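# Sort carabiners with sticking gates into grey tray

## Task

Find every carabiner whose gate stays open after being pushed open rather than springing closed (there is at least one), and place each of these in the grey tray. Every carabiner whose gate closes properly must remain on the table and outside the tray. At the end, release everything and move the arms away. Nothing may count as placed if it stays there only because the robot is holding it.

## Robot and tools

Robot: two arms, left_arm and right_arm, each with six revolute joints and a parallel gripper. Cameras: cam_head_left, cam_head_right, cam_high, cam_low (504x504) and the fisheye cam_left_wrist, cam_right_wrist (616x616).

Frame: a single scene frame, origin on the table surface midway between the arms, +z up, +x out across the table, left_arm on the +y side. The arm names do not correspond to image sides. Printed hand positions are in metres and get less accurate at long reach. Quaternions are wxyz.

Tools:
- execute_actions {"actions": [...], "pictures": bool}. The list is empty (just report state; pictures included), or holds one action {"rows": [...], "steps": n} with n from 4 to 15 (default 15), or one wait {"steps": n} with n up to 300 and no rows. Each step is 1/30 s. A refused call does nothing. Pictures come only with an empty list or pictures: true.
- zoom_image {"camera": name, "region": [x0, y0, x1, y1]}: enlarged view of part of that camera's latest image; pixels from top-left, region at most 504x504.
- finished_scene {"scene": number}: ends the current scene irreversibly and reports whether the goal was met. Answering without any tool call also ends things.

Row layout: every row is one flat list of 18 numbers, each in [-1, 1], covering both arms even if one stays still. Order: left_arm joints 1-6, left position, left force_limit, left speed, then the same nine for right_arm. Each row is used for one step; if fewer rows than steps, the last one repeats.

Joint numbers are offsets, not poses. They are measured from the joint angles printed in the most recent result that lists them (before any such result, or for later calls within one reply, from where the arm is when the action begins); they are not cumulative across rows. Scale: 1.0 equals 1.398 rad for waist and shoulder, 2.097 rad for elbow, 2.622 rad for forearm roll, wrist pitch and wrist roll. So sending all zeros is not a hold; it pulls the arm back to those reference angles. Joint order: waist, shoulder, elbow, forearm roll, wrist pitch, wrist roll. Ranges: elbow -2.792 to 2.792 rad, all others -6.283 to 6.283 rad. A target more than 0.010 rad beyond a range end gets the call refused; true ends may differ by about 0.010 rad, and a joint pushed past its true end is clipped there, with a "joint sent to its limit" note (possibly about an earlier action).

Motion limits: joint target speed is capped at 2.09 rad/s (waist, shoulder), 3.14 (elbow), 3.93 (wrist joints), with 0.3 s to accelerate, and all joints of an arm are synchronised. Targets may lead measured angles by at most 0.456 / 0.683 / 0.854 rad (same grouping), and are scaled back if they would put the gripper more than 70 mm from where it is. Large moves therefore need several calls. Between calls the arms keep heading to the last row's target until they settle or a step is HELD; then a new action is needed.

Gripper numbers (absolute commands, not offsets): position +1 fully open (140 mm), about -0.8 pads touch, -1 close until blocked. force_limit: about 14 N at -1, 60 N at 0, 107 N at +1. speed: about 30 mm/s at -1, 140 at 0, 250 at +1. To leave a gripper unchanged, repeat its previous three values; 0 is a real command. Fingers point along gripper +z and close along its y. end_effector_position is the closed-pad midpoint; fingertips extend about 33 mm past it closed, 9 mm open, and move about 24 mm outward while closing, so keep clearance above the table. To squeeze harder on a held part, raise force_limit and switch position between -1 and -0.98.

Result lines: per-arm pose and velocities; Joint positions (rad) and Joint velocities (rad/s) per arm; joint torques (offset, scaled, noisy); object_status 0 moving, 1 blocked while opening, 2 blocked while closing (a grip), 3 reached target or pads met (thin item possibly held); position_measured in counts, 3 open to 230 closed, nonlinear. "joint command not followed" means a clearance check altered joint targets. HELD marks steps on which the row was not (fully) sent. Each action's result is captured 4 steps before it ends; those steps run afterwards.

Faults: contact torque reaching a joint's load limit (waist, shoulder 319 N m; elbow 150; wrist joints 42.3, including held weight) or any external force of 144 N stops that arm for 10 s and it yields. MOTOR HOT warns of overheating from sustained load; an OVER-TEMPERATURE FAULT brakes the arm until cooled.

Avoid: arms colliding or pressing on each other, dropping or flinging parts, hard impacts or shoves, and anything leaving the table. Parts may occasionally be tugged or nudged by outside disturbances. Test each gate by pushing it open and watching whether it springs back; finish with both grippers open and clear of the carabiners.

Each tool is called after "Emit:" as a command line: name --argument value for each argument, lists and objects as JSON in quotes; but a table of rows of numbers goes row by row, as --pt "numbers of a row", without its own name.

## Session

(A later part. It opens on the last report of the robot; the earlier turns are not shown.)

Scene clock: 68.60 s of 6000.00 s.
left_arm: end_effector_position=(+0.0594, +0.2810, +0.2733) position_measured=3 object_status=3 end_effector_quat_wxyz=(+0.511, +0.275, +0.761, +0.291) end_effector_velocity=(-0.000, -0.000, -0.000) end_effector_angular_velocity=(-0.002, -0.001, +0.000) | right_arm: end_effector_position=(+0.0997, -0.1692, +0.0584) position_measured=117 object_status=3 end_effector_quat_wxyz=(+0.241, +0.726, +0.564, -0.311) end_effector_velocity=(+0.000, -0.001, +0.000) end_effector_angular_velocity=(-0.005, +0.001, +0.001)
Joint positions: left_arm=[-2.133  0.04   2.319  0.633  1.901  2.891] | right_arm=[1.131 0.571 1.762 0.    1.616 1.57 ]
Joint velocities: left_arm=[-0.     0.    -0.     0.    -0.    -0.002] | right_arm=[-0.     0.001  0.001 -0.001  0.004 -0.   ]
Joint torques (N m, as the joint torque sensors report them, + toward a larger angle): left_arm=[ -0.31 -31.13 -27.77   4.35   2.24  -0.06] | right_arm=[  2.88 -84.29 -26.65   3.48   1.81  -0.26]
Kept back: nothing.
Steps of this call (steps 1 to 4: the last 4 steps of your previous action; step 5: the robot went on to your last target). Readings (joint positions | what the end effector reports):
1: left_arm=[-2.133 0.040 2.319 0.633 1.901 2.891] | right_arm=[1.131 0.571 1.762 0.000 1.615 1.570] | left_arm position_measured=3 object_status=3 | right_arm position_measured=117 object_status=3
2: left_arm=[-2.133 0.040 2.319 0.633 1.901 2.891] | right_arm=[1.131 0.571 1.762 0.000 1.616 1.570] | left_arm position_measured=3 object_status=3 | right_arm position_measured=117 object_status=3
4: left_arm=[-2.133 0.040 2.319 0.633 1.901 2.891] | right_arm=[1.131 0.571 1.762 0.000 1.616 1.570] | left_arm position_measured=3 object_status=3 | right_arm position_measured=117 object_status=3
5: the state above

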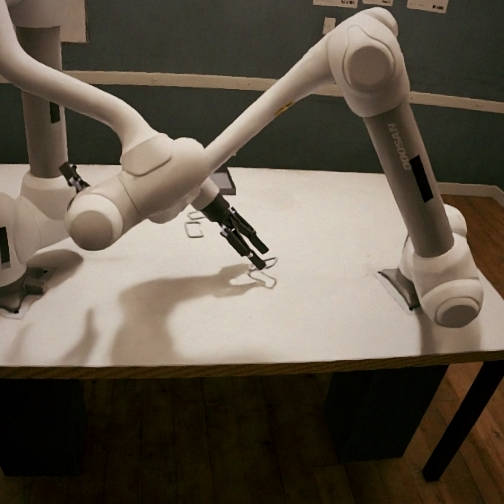

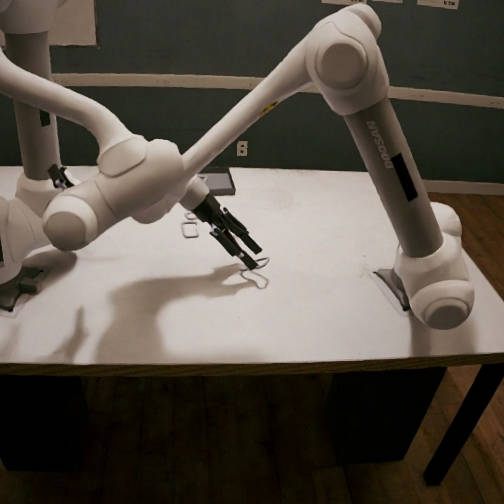

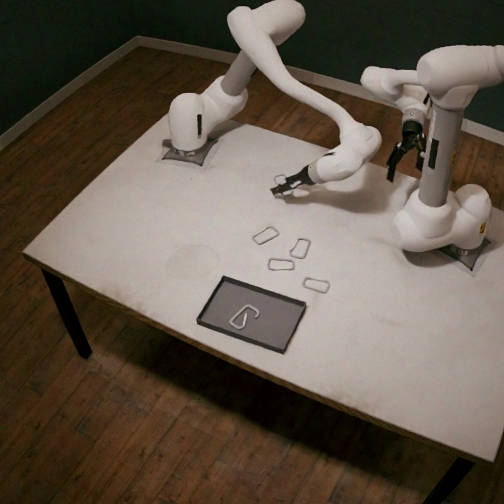

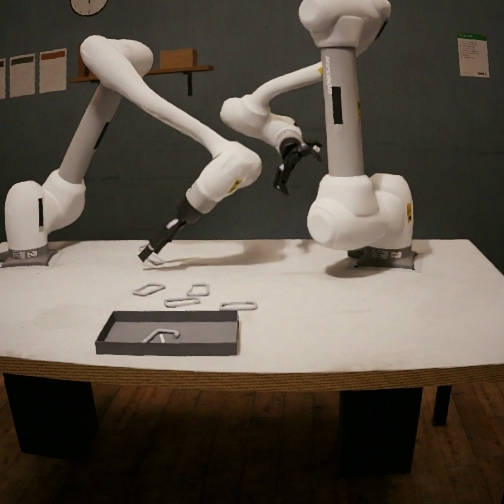

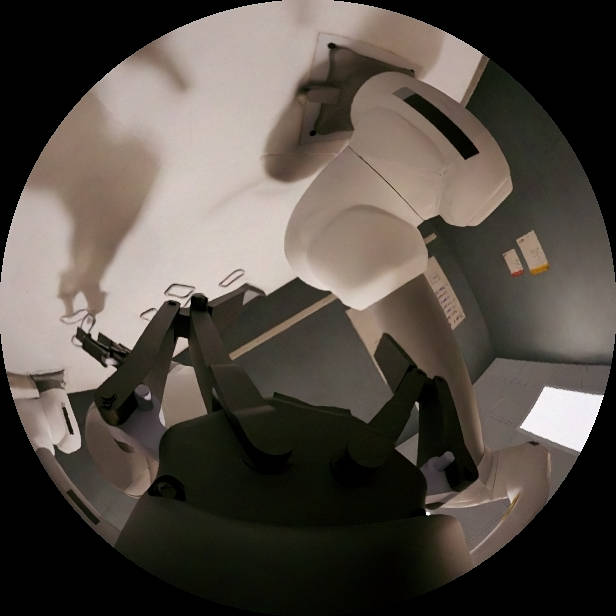

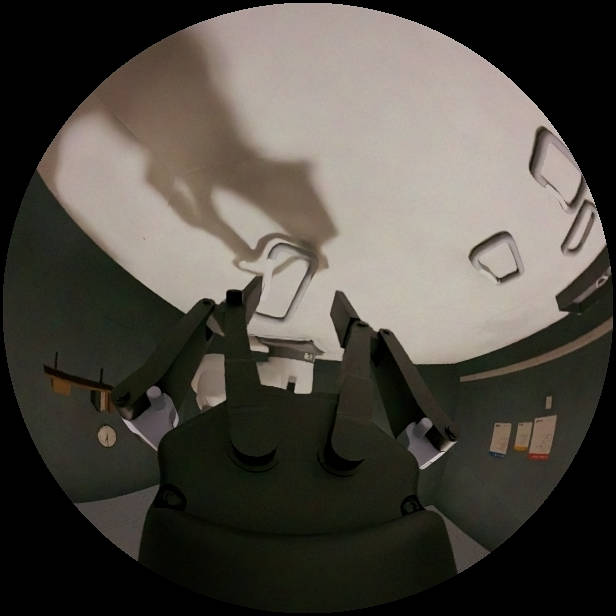

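Emit:
execute_actions --actions '[{"rows":[[0,0,0,0,0,0,1,0,0,0,0.024,0.013,0,0,0,0.1,-0.3,0.3]],"steps":15}]'

Emit:
execute_actions --actions '[{"steps":5}]' --pictures true

Emit:
zoom_image --camera "cam_right_wrist" --region '[200, 200, 380, 380]'

Emit:
zoom_image --camera "cam_head_left" --region '[210, 210, 330, 310]'

Scene clock: 69.27 s of 6000.00 s.
left_arm: end_effector_position=(+0.0594, +0.2810, +0.2733) position_measured=3 object_status=3 end_effector_quat_wxyz=(+0.511, +0.275, +0.761, +0.291) end_effector_velocity=(-0.000, +0.000, -0.000) end_effector_angular_velocity=(+0.002, +0.000, +0.000) | right_arm: end_effector_position=(+0.0947, -0.1888, +0.0383) position_measured=117 object_status=3 end_effector_quat_wxyz=(+0.258, +0.717, +0.556, -0.332) end_effector_velocity=(-0.001, -0.003, -0.003) end_effector_angular_velocity=(-0.006, +0.003, +0.000)
Joint positions: left_arm=[-2.133  0.04   2.319  0.633  1.901  2.891] | right_arm=[1.131 0.604 1.789 0.    1.617 1.57 ]
Joint velocities: left_arm=[-0.     0.     0.    -0.001 -0.     0.002] | right_arm=[-0.     0.004  0.004  0.001 -0.001 -0.001]
Joint torques (N m, as the joint torque sensors report them, + toward a larger angle): left_arm=[ -0.64 -31.1  -27.63   4.27   2.25  -0.06] | right_arm=[  2.51 -88.11 -24.34   3.09   1.92  -0.01]
Steps of this call (steps 1 to 9: the robot went on to your last target; steps 10 to 20: the first 11 steps of this action). Readings (joint positions | what the end effector reports):
10: left_arm=[-2.133 0.040 2.319 0.633 1.901 2.891] | right_arm=[1.131 0.571 1.762 0.000 1.617 1.570] | left_arm position_measured=3 object_status=3 | right_arm position_measured=117 object_status=3
11: left_arm=[-2.133 0.040 2.319 0.633 1.901 2.891] | right_arm=[1.131 0.574 1.764 0.000 1.617 1.570] | left_arm position_measured=3 object_status=3 | right_arm position_measured=117 object_status=3
13: left_arm=[-2.133 0.040 2.319 0.633 1.901 2.891] | right_arm=[1.131 0.592 1.779 0.000 1.617 1.570] | left_arm position_measured=3 object_status=3 | right_arm position_measured=117 object_status=3
17: left_arm=[-2.133 0.040 2.319 0.633 1.901 2.891] | right_arm=[1.131 0.603 1.788 0.000 1.617 1.570] | left_arm position_measured=3 object_status=3 | right_arm position_measured=117 object_status=3
20: the state above

Scene clock: 69.43 s of 6000.00 s.
left_arm: end_effector_position=(+0.0594, +0.2810, +0.2733) position_measured=3 object_status=3 end_effector_quat_wxyz=(+0.511, +0.275, +0.761, +0.291) end_effector_velocity=(+0.000, -0.000, -0.000) end_effector_angular_velocity=(-0.001, -0.001, +0.001) | right_arm: end_effector_position=(+0.0946, -0.1890, +0.0381) position_measured=117 object_status=3 end_effector_quat_wxyz=(+0.258, +0.717, +0.556, -0.332) end_effector_velocity=(-0.000, +0.001, +0.000) end_effector_angular_velocity=(+0.001, +0.001, -0.000)
Joint positions: left_arm=[-2.133  0.04   2.319  0.633  1.901  2.891] | right_arm=[1.131 0.604 1.789 0.    1.616 1.57 ]
Joint velocities: left_arm=[ 0.002  0.001 -0.     0.001 -0.    -0.001] | right_arm=[-0.    -0.    -0.001  0.001 -0.    -0.001]
Joint torques (N m, as the joint torque sensors report them, + toward a larger angle): left_arm=[ -0.06 -30.94 -27.94   4.35   2.17   0.07] | right_arm=[  3.44 -85.04 -24.75   3.1    1.71  -0.63]
Kept back: nothing.
Steps of this call (steps 1 to 4: the last 4 steps of your previous action; step 5: the robot went on to your last target). Readings (joint positions | what the end effector reports):
1: left_arm=[-2.133 0.040 2.319 0.633 1.901 2.891] | right_arm=[1.131 0.604 1.789 0.000 1.616 1.570] | left_arm position_measured=3 object_status=3 | right_arm position_measured=117 object_status=3
2: left_arm=[-2.133 0.040 2.319 0.633 1.901 2.891] | right_arm=[1.131 0.604 1.789 0.000 1.616 1.570] | left_arm position_measured=3 object_status=3 | right_arm position_measured=117 object_status=3
4: left_arm=[-2.133 0.040 2.319 0.633 1.901 2.891] | right_arm=[1.131 0.604 1.789 0.000 1.616 1.570] | left_arm position_measured=3 object_status=3 | right_arm position_measured=117 object_status=3
5: the state above

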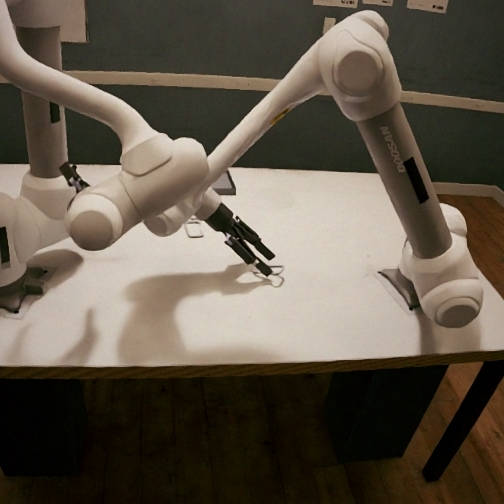

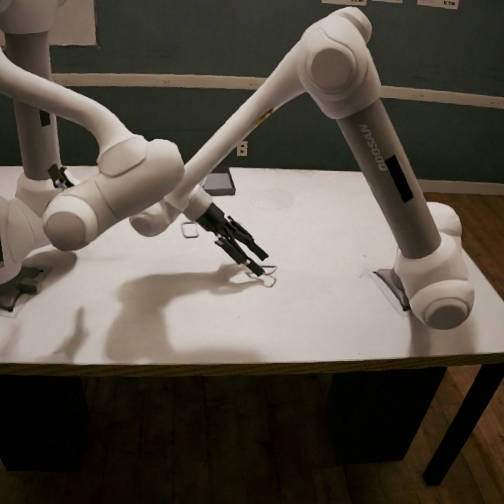

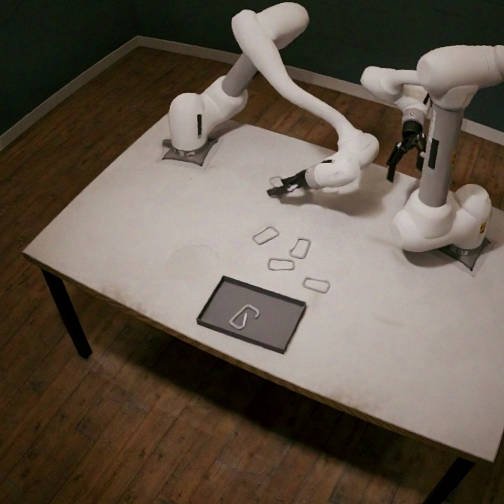

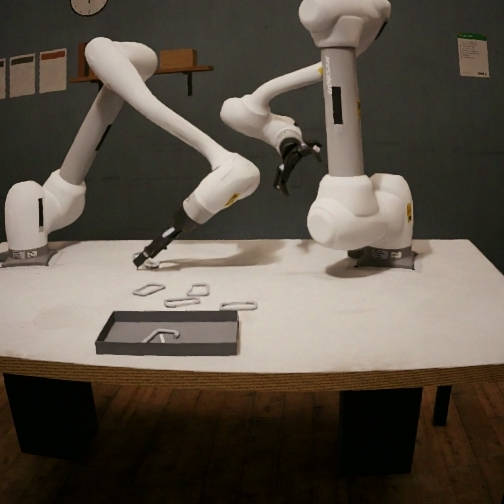

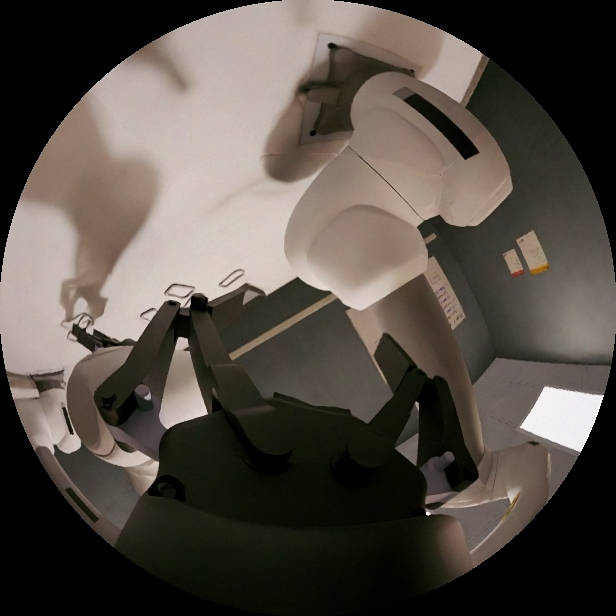

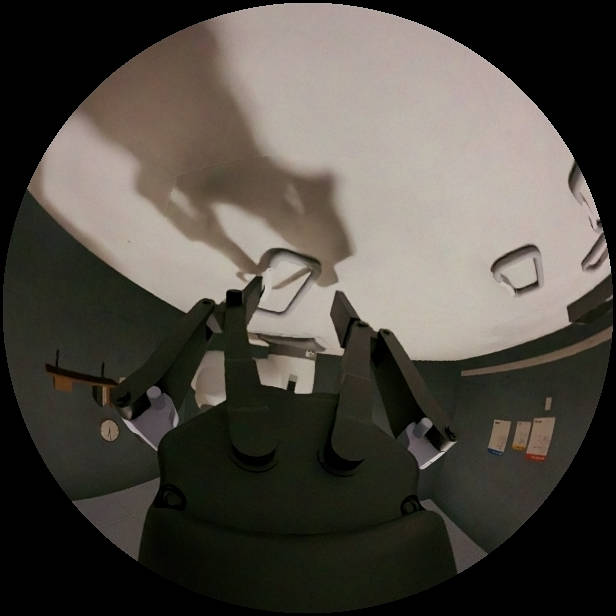

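Region (200, 200, 380, 380) of cam_right_wrist's 616x616 image, scaled by 2.800, with more detail than that image has.

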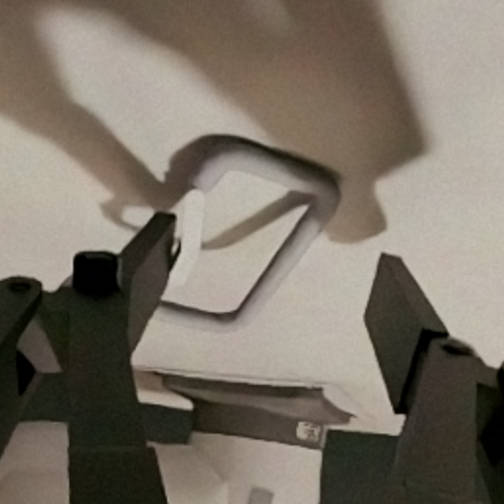

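Region (210, 210, 330, 310) of cam_head_left's 504x504 image, scaled by 4.200, with more detail than that image has.

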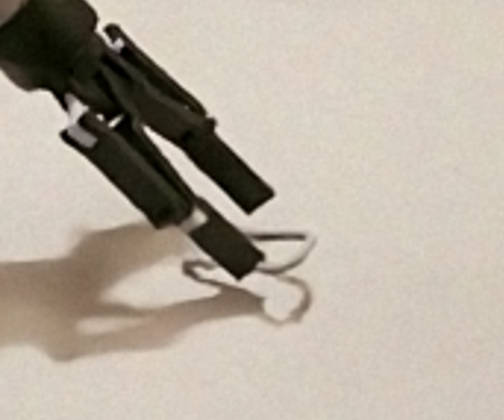

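Emit:
execute_actions --actions '[{"rows":[[0,0,0,0,0,0,1,0,0,0,0.018,0.010,0,0,0,0.1,-0.3,0.3]],"steps":15}]'

Emit:
execute_actions --actions '[{"steps":5}]' --pictures true

Emit:
zoom_image --camera "cam_right_wrist" --region '[200, 200, 380, 380]'

Emit:
zoom_image --camera "cam_head_left" --region '[210, 210, 330, 310]'

Scene clock: 79.97 s of 6000.00 s.
left_arm: end_effector_position=(+0.0594, +0.2810, +0.2733) position_measured=3 object_status=3 end_effector_quat_wxyz=(+0.511, +0.275, +0.761, +0.291) end_effector_velocity=(-0.000, +0.000, -0.000) end_effector_angular_velocity=(+0.001, -0.000, -0.000) | right_arm: end_effector_position=(+0.0915, -0.2008, +0.0272) position_measured=117 object_status=3 end_effector_quat_wxyz=(+0.268, +0.710, +0.551, -0.347) end_effector_velocity=(+0.000, +0.000, +0.000) end_effector_angular_velocity=(+0.000, -0.000, +0.000)
Joint positions: left_arm=[-2.133  0.04   2.319  0.633  1.901  2.891] | right_arm=[1.131 0.626 1.803 0.001 1.62  1.57 ]
Joint velocities: left_arm=[-0.001  0.001 -0.    -0.001 -0.    -0.   ] | right_arm=[ 0. -0. -0. -0.  0.  0.]
Joint torques (N m, as the joint torque sensors report them, + toward a larger angle): left_arm=[ -0.35 -31.51 -27.99   4.35   2.28   0.08] | right_arm=[  3.2  -74.47 -14.3    3.68  -2.26  -0.24]
FORCE FAULT: contact force on the right arm reached its limit, and that arm stopped for 10 seconds. The contact can be on any part of that arm, not only on its tool. That arm's remaining commands of this call were not run. That arm holds still and accepts commands again. Move the arm away from the contact; if what it grips holds it there, let go first. Pushing or pulling that hard again can fault the arm again.
Kept back: nothing.
The stop of the right arm began at step 16 of this call (marked STOPPED below). From that step on that arm followed nothing that you had sent. 9 of its steps, steps kept back included, did not run and will not run. The other arm was sent all steps of this action in this call, none kept back. Nothing is kept back now, and the robot has no last target.
Steps of this call (steps 1 to 9: the robot went on to your last target; steps 10 to 20: the first 11 steps of this action; steps 21 to 24: the last 4 steps of this action, not kept back; steps 25 to 316: the stop continued). Readings (joint positions | what the end effector reports):
10: left_arm=[-2.133 0.040 2.319 0.633 1.901 2.891] | right_arm=[1.131 0.605 1.789 0.000 1.616 1.570] | left_arm position_measured=3 object_status=3 | right_arm position_measured=117 object_status=3
11: left_arm=[-2.133 0.040 2.319 0.633 1.901 2.891] | right_arm=[1.131 0.607 1.792 0.001 1.616 1.570] | left_arm position_measured=3 object_status=3 | right_arm position_measured=117 object_status=3
13: left_arm=[-2.133 0.040 2.319 0.633 1.901 2.891] | right_arm=[1.131 0.621 1.803 0.001 1.616 1.570] | left_arm position_measured=3 object_status=3 | right_arm position_measured=117 object_status=3
16: left_arm=[-2.133 0.040 2.319 0.633 1.901 2.891] | right_arm=[1.131 0.626 1.804 0.001 1.618 1.570] | left_arm position_measured=3 object_status=3 | right_arm position_measured=117 object_status=3 STOPPED (the right arm)
17: left_arm=[-2.133 0.040 2.319 0.633 1.901 2.891] | right_arm=[1.131 0.626 1.804 0.001 1.619 1.570] | left_arm position_measured=3 object_status=3 | right_arm position_measured=117 object_status=3
316: the state above

Scene clock: 80.00 s of 6000.00 s.
left_arm: end_effector_position=(+0.0594, +0.2810, +0.2733) position_measured=3 object_status=3 end_effector_quat_wxyz=(+0.511, +0.275, +0.761, +0.291) end_effector_velocity=(-0.001, +0.000, +0.000) end_effector_angular_velocity=(+0.000, +0.001, -0.002) | right_arm: end_effector_position=(+0.0915, -0.2008, +0.0272) position_measured=117 object_status=3 end_effector_quat_wxyz=(+0.268, +0.710, +0.551, -0.347) end_effector_velocity=(+0.000, +0.000, -0.000) end_effector_angular_velocity=(+0.000, +0.000, +0.000)
Joint positions: left_arm=[-2.133  0.04   2.319  0.633  1.901  2.891] | right_arm=[1.131 0.626 1.803 0.001 1.62  1.57 ]
Joint velocities: left_arm=[-0.002 -0.001 -0.    -0.001  0.     0.001] | right_arm=[ 0.  0. -0. -0. -0. -0.]
Joint torques (N m, as the joint torque sensors report them, + toward a larger angle): left_arm=[ -0.2  -30.58 -27.87   4.36   2.36   0.09] | right_arm=[  2.49 -75.69 -15.27   3.5   -1.95  -0.09]
Kept back: nothing.
A stop began in an earlier call of the same reply, so what this call sent did not run. Send another action.
Steps of this call (step 1: nothing new was sent). Readings (joint positions | what the end effector reports):
1: the state above

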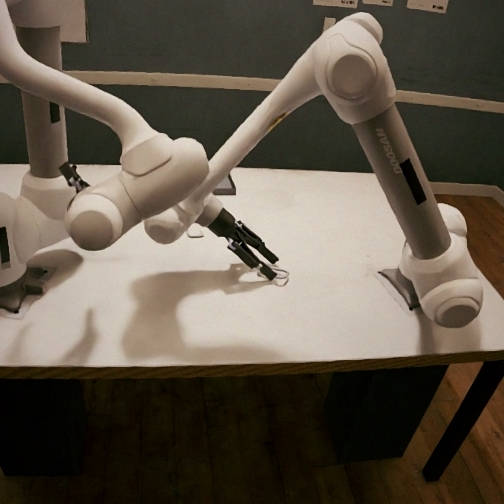

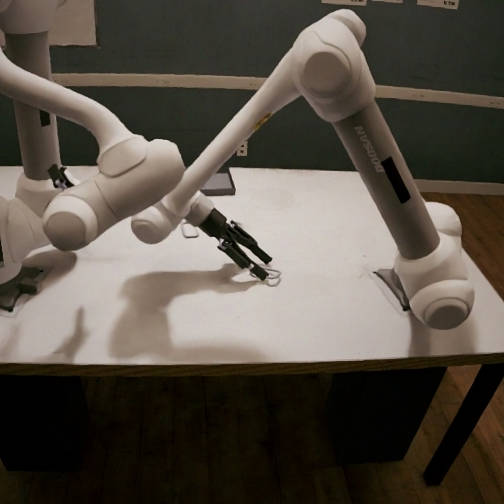

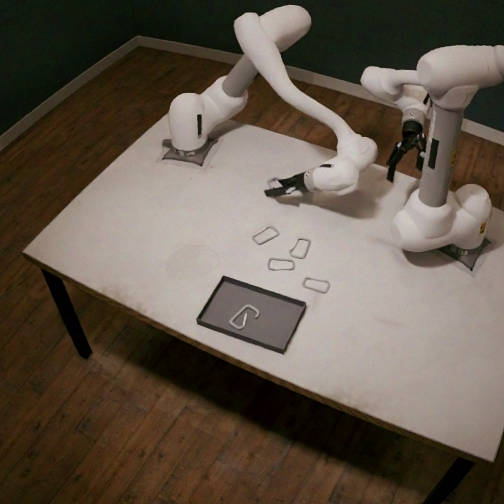

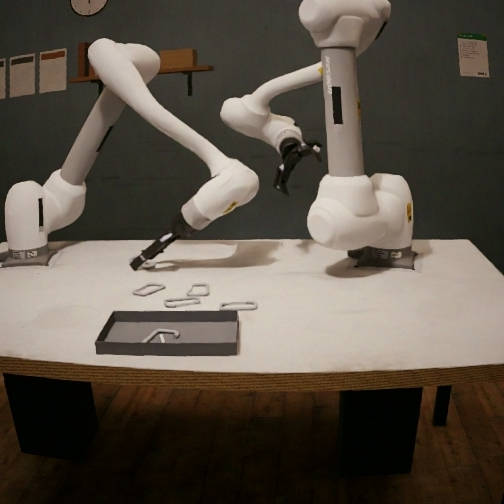

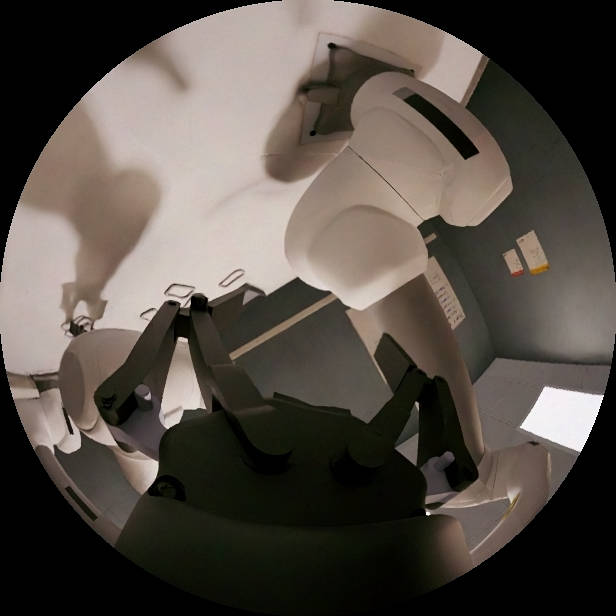

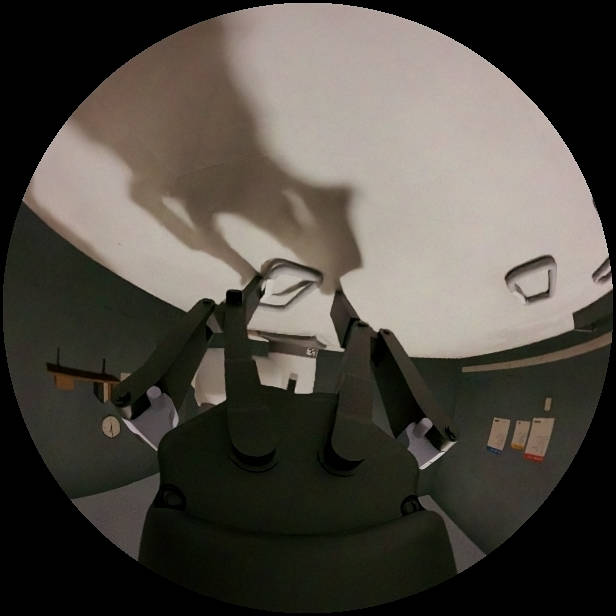

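Region (200, 200, 380, 380) of cam_right_wrist's 616x616 image, scaled by 2.800, with more detail than that image has.

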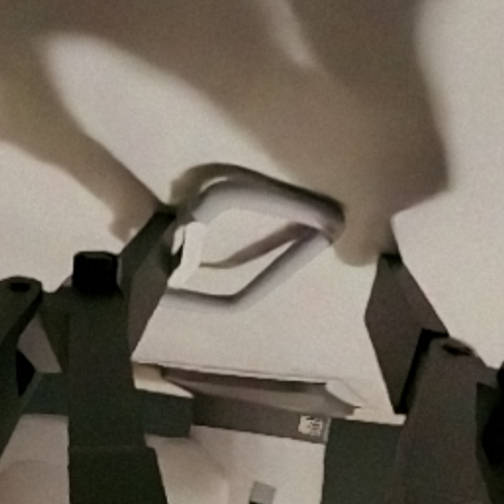

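Region (210, 210, 330, 310) of cam_head_left's 504x504 image, scaled by 4.200, with more detail than that image has.

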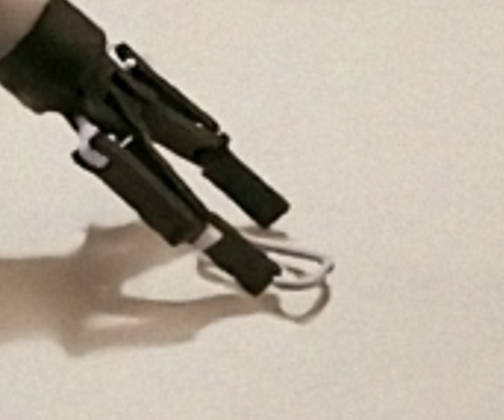

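Emit:
execute_actions --actions '[{"rows":[[0,0,0,0,0,0,1,0,0,0,-0.035,-0.02,0,0,0,0.1,-0.3,0.3]],"steps":15}]'

Emit:
execute_actions --actions '[{"steps":5}]' --pictures true

Emit:
zoom_image --camera "cam_head_left" --region '[210, 210, 330, 310]'

Scene clock: 80.60 s of 6000.00 s.
left_arm: end_effector_position=(+0.0594, +0.2810, +0.2733) position_measured=3 object_status=3 end_effector_quat_wxyz=(+0.511, +0.275, +0.761, +0.291) end_effector_velocity=(+0.000, -0.000, +0.000) end_effector_angular_velocity=(+0.002, +0.000, -0.000) | right_arm: end_effector_position=(+0.0993, -0.1706, +0.0560) position_measured=117 object_status=3 end_effector_quat_wxyz=(+0.243, +0.725, +0.563, -0.314) end_effector_velocity=(+0.001, +0.005, +0.004) end_effector_angular_velocity=(+0.013, -0.003, +0.001)
Joint positions: left_arm=[-2.133  0.04   2.319  0.633  1.901  2.891] | right_arm=[1.131 0.578 1.762 0.001 1.62  1.57 ]
Joint velocities: left_arm=[ 0.001 -0.    -0.     0.001 -0.     0.002] | right_arm=[ 0.    -0.007 -0.007 -0.    -0.    -0.   ]
Joint torques (N m, as the joint torque sensors report them, + toward a larger angle): left_arm=[  0.07 -31.06 -27.8    4.42   2.27   0.1 ] | right_arm=[  2.66 -85.76 -25.84   3.27   1.83  -0.16]
Steps of this call (steps 1 to 7: nothing new was sent; steps 8 to 18: the first 11 steps of this action). Readings (joint positions | what the end effector reports):
8: left_arm=[-2.133 0.040 2.319 0.633 1.901 2.891] | right_arm=[1.131 0.626 1.803 0.001 1.620 1.570] | left_arm position_measured=3 object_status=3 | right_arm position_measured=117 object_status=3
9: left_arm=[-2.133 0.040 2.319 0.633 1.901 2.891] | right_arm=[1.131 0.623 1.801 0.001 1.620 1.570] | left_arm position_measured=3 object_status=3 | right_arm position_measured=117 object_status=3
11: left_arm=[-2.133 0.040 2.319 0.633 1.901 2.891] | right_arm=[1.131 0.599 1.780 0.001 1.620 1.570] | left_arm position_measured=3 object_status=3 | right_arm position_measured=117 object_status=3
15: left_arm=[-2.133 0.040 2.319 0.633 1.901 2.891] | right_arm=[1.131 0.579 1.763 0.001 1.620 1.570] | left_arm position_measured=3 object_status=3 | right_arm position_measured=117 object_status=3
18: the state above

Scene clock: 80.77 s of 6000.00 s.
left_arm: end_effector_position=(+0.0594, +0.2810, +0.2733) position_measured=3 object_status=3 end_effector_quat_wxyz=(+0.511, +0.275, +0.761, +0.291) end_effector_velocity=(+0.000, -0.000, +0.000) end_effector_angular_velocity=(-0.002, +0.001, -0.001) | right_arm: end_effector_position=(+0.0994, -0.1703, +0.0563) position_measured=117 object_status=3 end_effector_quat_wxyz=(+0.243, +0.725, +0.563, -0.314) end_effector_velocity=(+0.000, +0.001, +0.000) end_effector_angular_velocity=(+0.002, -0.001, -0.001)
Joint positions: left_arm=[-2.133  0.04   2.319  0.633  1.901  2.891] | right_arm=[1.131 0.577 1.761 0.001 1.62  1.57 ]
Joint velocities: left_arm=[-0.001 -0.002 -0.     0.    -0.    -0.001] | right_arm=[-0.    -0.001 -0.001  0.    -0.001  0.001]
Joint torques (N m, as the joint torque sensors report them, + toward a larger angle): left_arm=[ -0.57 -32.11 -27.71   4.27   2.29   0.06] | right_arm=[  3.07 -84.52 -26.19   3.06   1.56  -0.23]
Kept back: nothing.
Steps of this call (steps 1 to 4: the last 4 steps of your previous action; step 5: the robot went on to your last target). Readings (joint positions | what the end effector reports):
1: left_arm=[-2.133 0.040 2.319 0.633 1.901 2.891] | right_arm=[1.131 0.577 1.762 0.001 1.620 1.570] | left_arm position_measured=3 object_status=3 | right_arm position_measured=117 object_status=3
2: left_arm=[-2.133 0.040 2.319 0.633 1.901 2.891] | right_arm=[1.131 0.577 1.761 0.001 1.620 1.570] | left_arm position_measured=3 object_status=3 | right_arm position_measured=117 object_status=3
4: left_arm=[-2.133 0.040 2.319 0.633 1.901 2.891] | right_arm=[1.131 0.577 1.761 0.001 1.620 1.570] | left_arm position_measured=3 object_status=3 | right_arm position_measured=117 object_status=3
5: the state above

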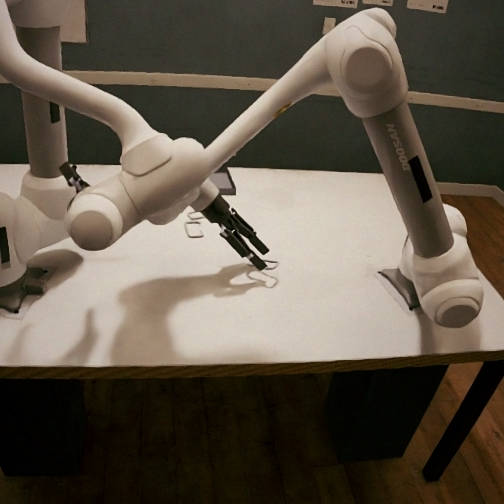

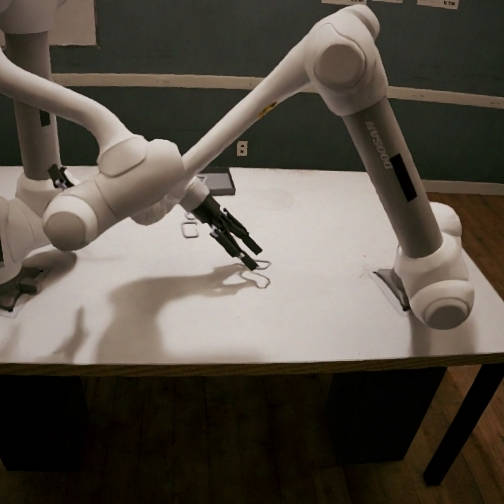

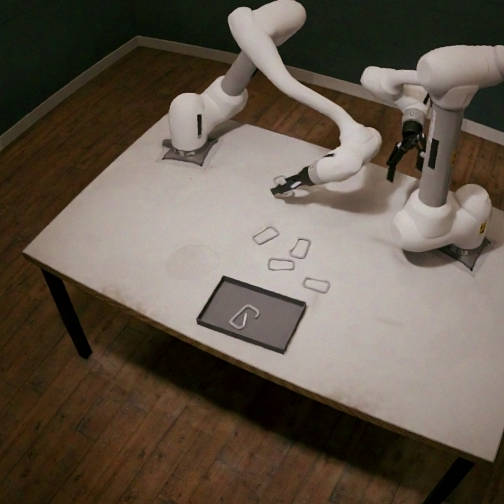

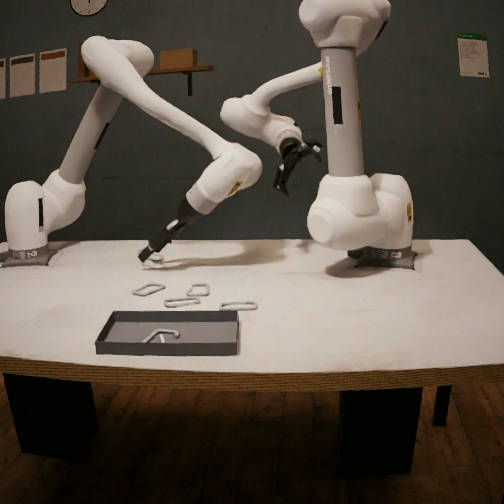

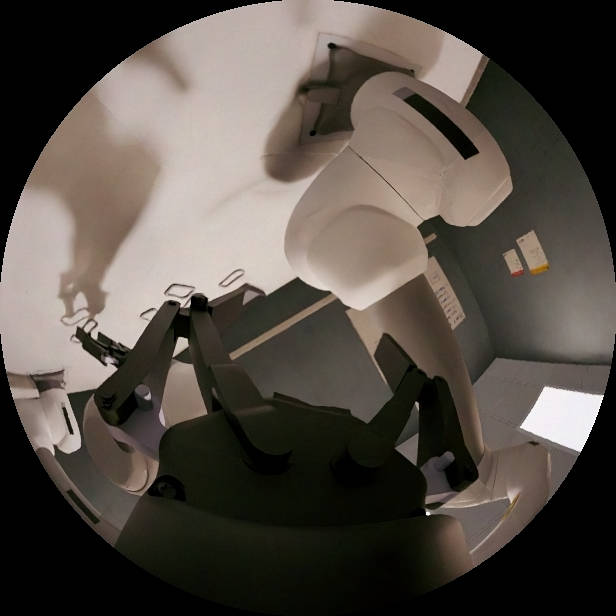

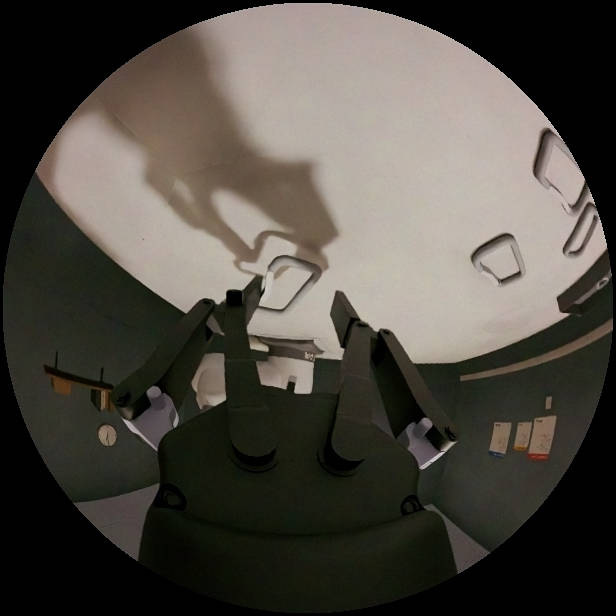

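Region (210, 210, 330, 310) of cam_head_left's 504x504 image, scaled by 4.200, with more detail than that image has.

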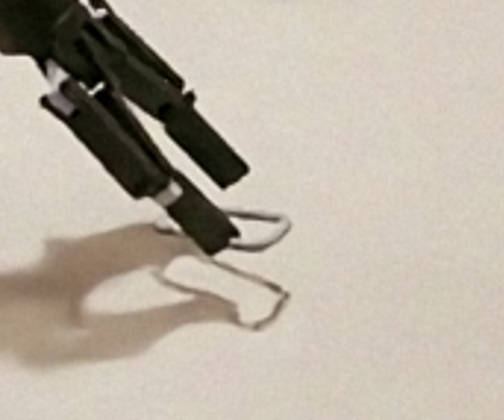

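Emit:
zoom_image --camera "cam_high" --region '[370, 180, 504, 300]'

Emit:
zoom_image --camera "cam_head_left" --region '[350, 220, 490, 340]'

Region (370, 180, 504, 300) of cam_high's 504x504 image, scaled by 3.761, with more detail than that image has; it fills the top 451 rows of this view, and the rest is white.

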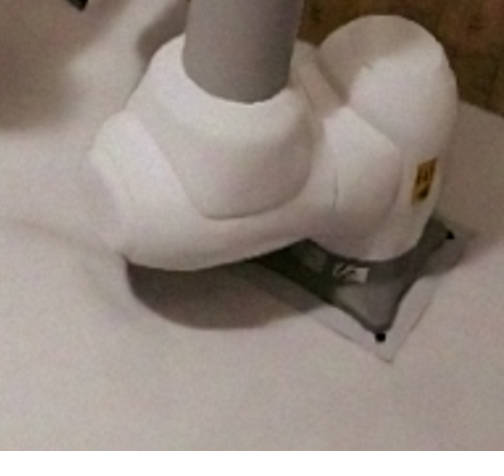

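Region (350, 220, 490, 340) of cam_head_left's 504x504 image, scaled by 3.600, with more detail than that image has; it fills the top 432 rows of this view, and the rest is white.

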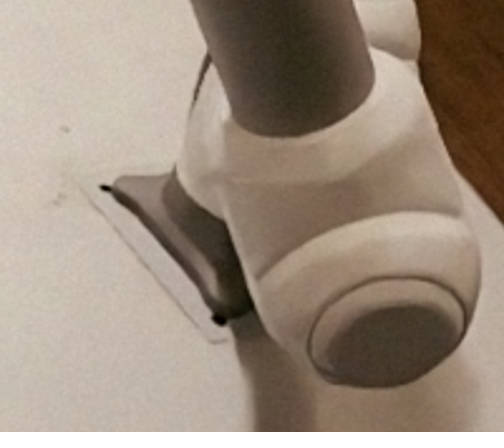

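Emit:
execute_actions --actions '[{"rows":[[0,0,0,0,0,0,1,0,0,-0.072,-0.087,-0.045,0,-0.231,0,0.1,-0.3,0.3]],"steps":15}]'

Emit:
execute_actions --actions '[{"steps":12}]' --pictures true

Emit:
zoom_image --camera "cam_right_wrist" --region '[200, 200, 380, 380]'

Emit:
zoom_image --camera "cam_low" --region '[130, 210, 250, 300]'

Scene clock: 82.63 s of 6000.00 s.
left_arm: end_effector_position=(+0.0594, +0.2810, +0.2733) position_measured=3 object_status=3 end_effector_quat_wxyz=(+0.511, +0.275, +0.761, +0.291) end_effector_velocity=(-0.001, -0.000, -0.000) end_effector_angular_velocity=(+0.002, -0.001, -0.002) | right_arm: end_effector_position=(+0.1600, -0.0604, +0.0439) position_measured=117 object_status=3 end_effector_quat_wxyz=(+0.117, +0.789, +0.581, -0.160) end_effector_velocity=(+0.216, +0.362, +0.041) end_effector_angular_velocity=(+1.219, -0.380, -0.158)
Joint positions: left_arm=[-2.133  0.04   2.319  0.633  1.901  2.891] | right_arm=[1.08  0.515 1.713 0.001 1.312 1.57 ]
Joint velocities: left_arm=[-0.002  0.002 -0.    -0.    -0.     0.001] | right_arm=[-0.158 -0.189 -0.147 -0.001 -0.942 -0.   ]
Joint torques (N m, as the joint torque sensors report them, + toward a larger angle): left_arm=[  0.   -30.9  -27.71   4.43   2.19  -0.04] | right_arm=[  2.82 -85.25 -29.5    3.48   0.73  -0.32]
Steps of this call (steps 1 to 15: the robot went on to your last target; steps 16 to 45: nothing new was sent; steps 46 to 56: the first 11 steps of this action). Readings (joint positions | what the end effector reports):
46: left_arm=[-2.133 0.040 2.319 0.633 1.901 2.891] | right_arm=[1.131 0.577 1.761 0.001 1.620 1.570] | left_arm position_measured=3 object_status=3 | right_arm position_measured=117 object_status=3
47: left_arm=[-2.133 0.040 2.319 0.633 1.901 2.891] | right_arm=[1.130 0.576 1.760 0.001 1.613 1.570] | left_arm position_measured=3 object_status=3 | right_arm position_measured=117 object_status=3
49: left_arm=[-2.133 0.040 2.319 0.633 1.901 2.891] | right_arm=[1.121 0.565 1.752 0.001 1.557 1.570] | left_arm position_measured=3 object_status=3 | right_arm position_measured=117 object_status=3
53: left_arm=[-2.133 0.040 2.319 0.633 1.901 2.891] | right_arm=[1.097 0.535 1.729 0.001 1.410 1.570] | left_arm position_measured=3 object_status=3 | right_arm position_measured=117 object_status=3
56: the state above

Scene clock: 83.03 s of 6000.00 s.
left_arm: end_effector_position=(+0.0594, +0.2810, +0.2733) position_measured=3 object_status=3 end_effector_quat_wxyz=(+0.511, +0.275, +0.761, +0.291) end_effector_velocity=(-0.000, -0.000, -0.000) end_effector_angular_velocity=(-0.000, -0.001, +0.000) | right_arm: end_effector_position=(+0.2337, +0.0529, +0.0826) position_measured=117 object_status=3 end_effector_quat_wxyz=(+0.001, +0.820, +0.573, -0.001) end_effector_velocity=(+0.022, +0.030, +0.014) end_effector_angular_velocity=(+0.102, -0.038, -0.014)
Joint positions: left_arm=[-2.133  0.04   2.319  0.633  1.901  2.891] | right_arm=[1.031 0.456 1.668 0.001 1.02  1.57 ]
Joint velocities: left_arm=[-0.     0.001 -0.     0.     0.    -0.002] | right_arm=[-0.014 -0.012 -0.009 -0.    -0.088  0.   ]
Joint torques (N m, as the joint torque sensors report them, + toward a larger angle): left_arm=[ -0.46 -31.49 -27.88   4.44   2.22  -0.01] | right_arm=[  6.1  -76.85 -31.33   3.7    0.18  -0.41]
Kept back: nothing.
Steps of this call (steps 1 to 4: the last 4 steps of your previous action; steps 5 to 12: the robot went on to your last target). Readings (joint positions | what the end effector reports):
1: left_arm=[-2.133 0.040 2.319 0.633 1.901 2.891] | right_arm=[1.075 0.509 1.708 0.001 1.281 1.570] | left_arm position_measured=3 object_status=3 | right_arm position_measured=117 object_status=3
2: left_arm=[-2.133 0.040 2.319 0.633 1.901 2.891] | right_arm=[1.070 0.503 1.703 0.001 1.249 1.570] | left_arm position_measured=3 object_status=3 | right_arm position_measured=117 object_status=3
4: left_arm=[-2.133 0.040 2.319 0.633 1.901 2.891] | right_arm=[1.060 0.490 1.694 0.001 1.188 1.570] | left_arm position_measured=3 object_status=3 | right_arm position_measured=117 object_status=3
8: left_arm=[-2.133 0.040 2.319 0.633 1.901 2.891] | right_arm=[1.040 0.467 1.676 0.001 1.071 1.570] | left_arm position_measured=3 object_status=3 | right_arm position_measured=117 object_status=3
12: the state above

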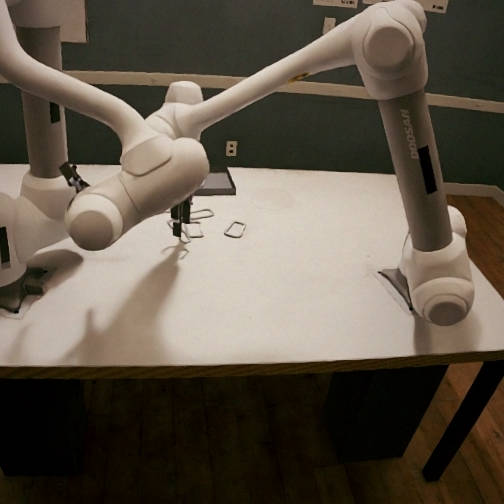

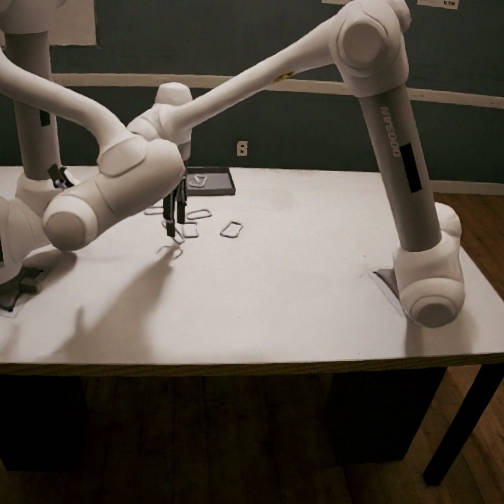

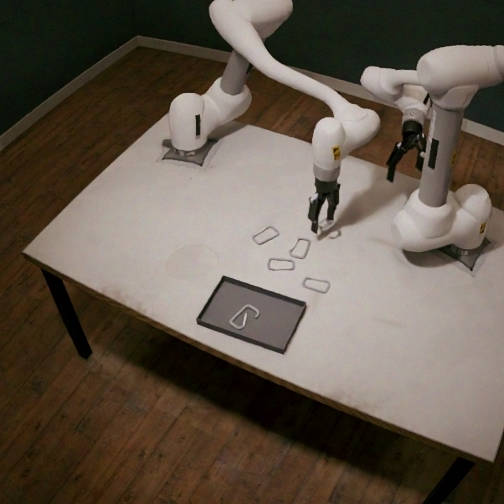

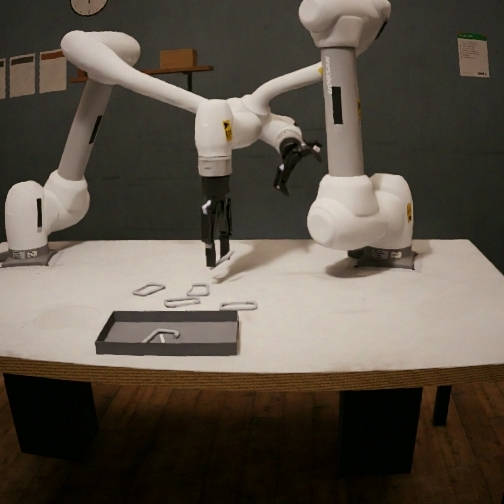

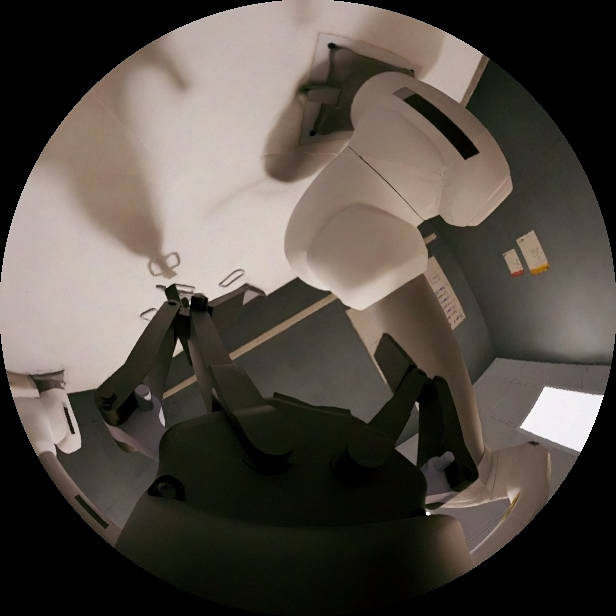

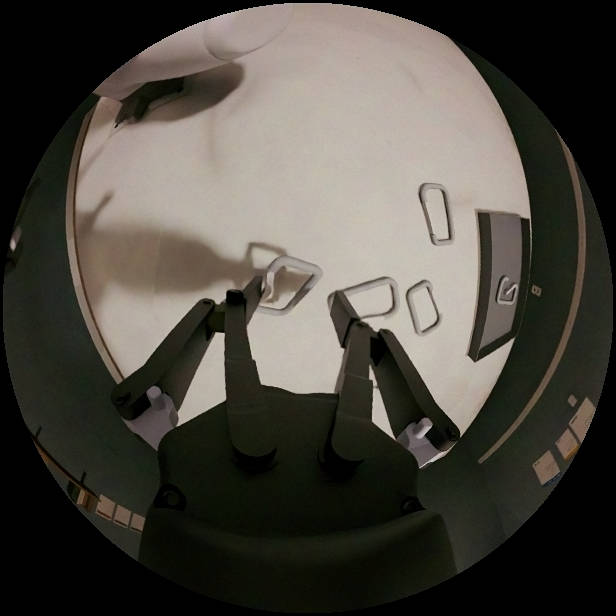

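Region (200, 200, 380, 380) of cam_right_wrist's 616x616 image, scaled by 2.800, with more detail than that image has.

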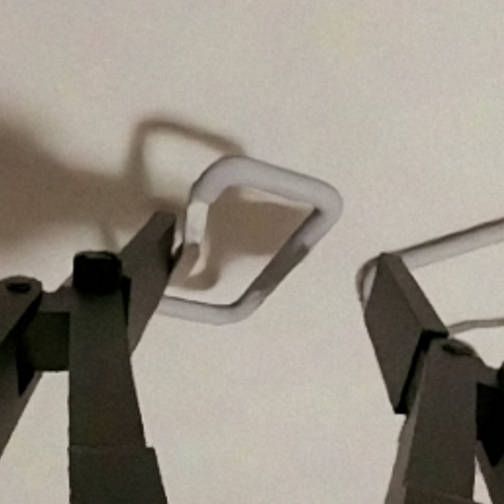

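Region (130, 210, 250, 300) of cam_low's 504x504 image, scaled by 4.200, with more detail than that image has; it fills the top 378 rows of this view, and the rest is white.

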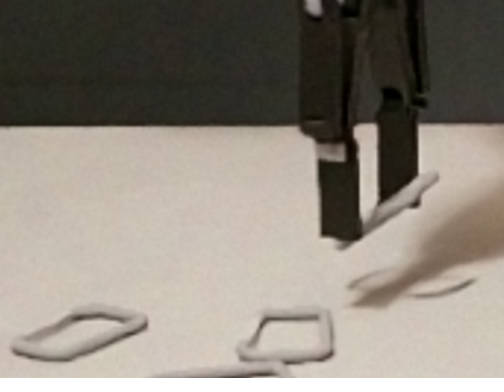

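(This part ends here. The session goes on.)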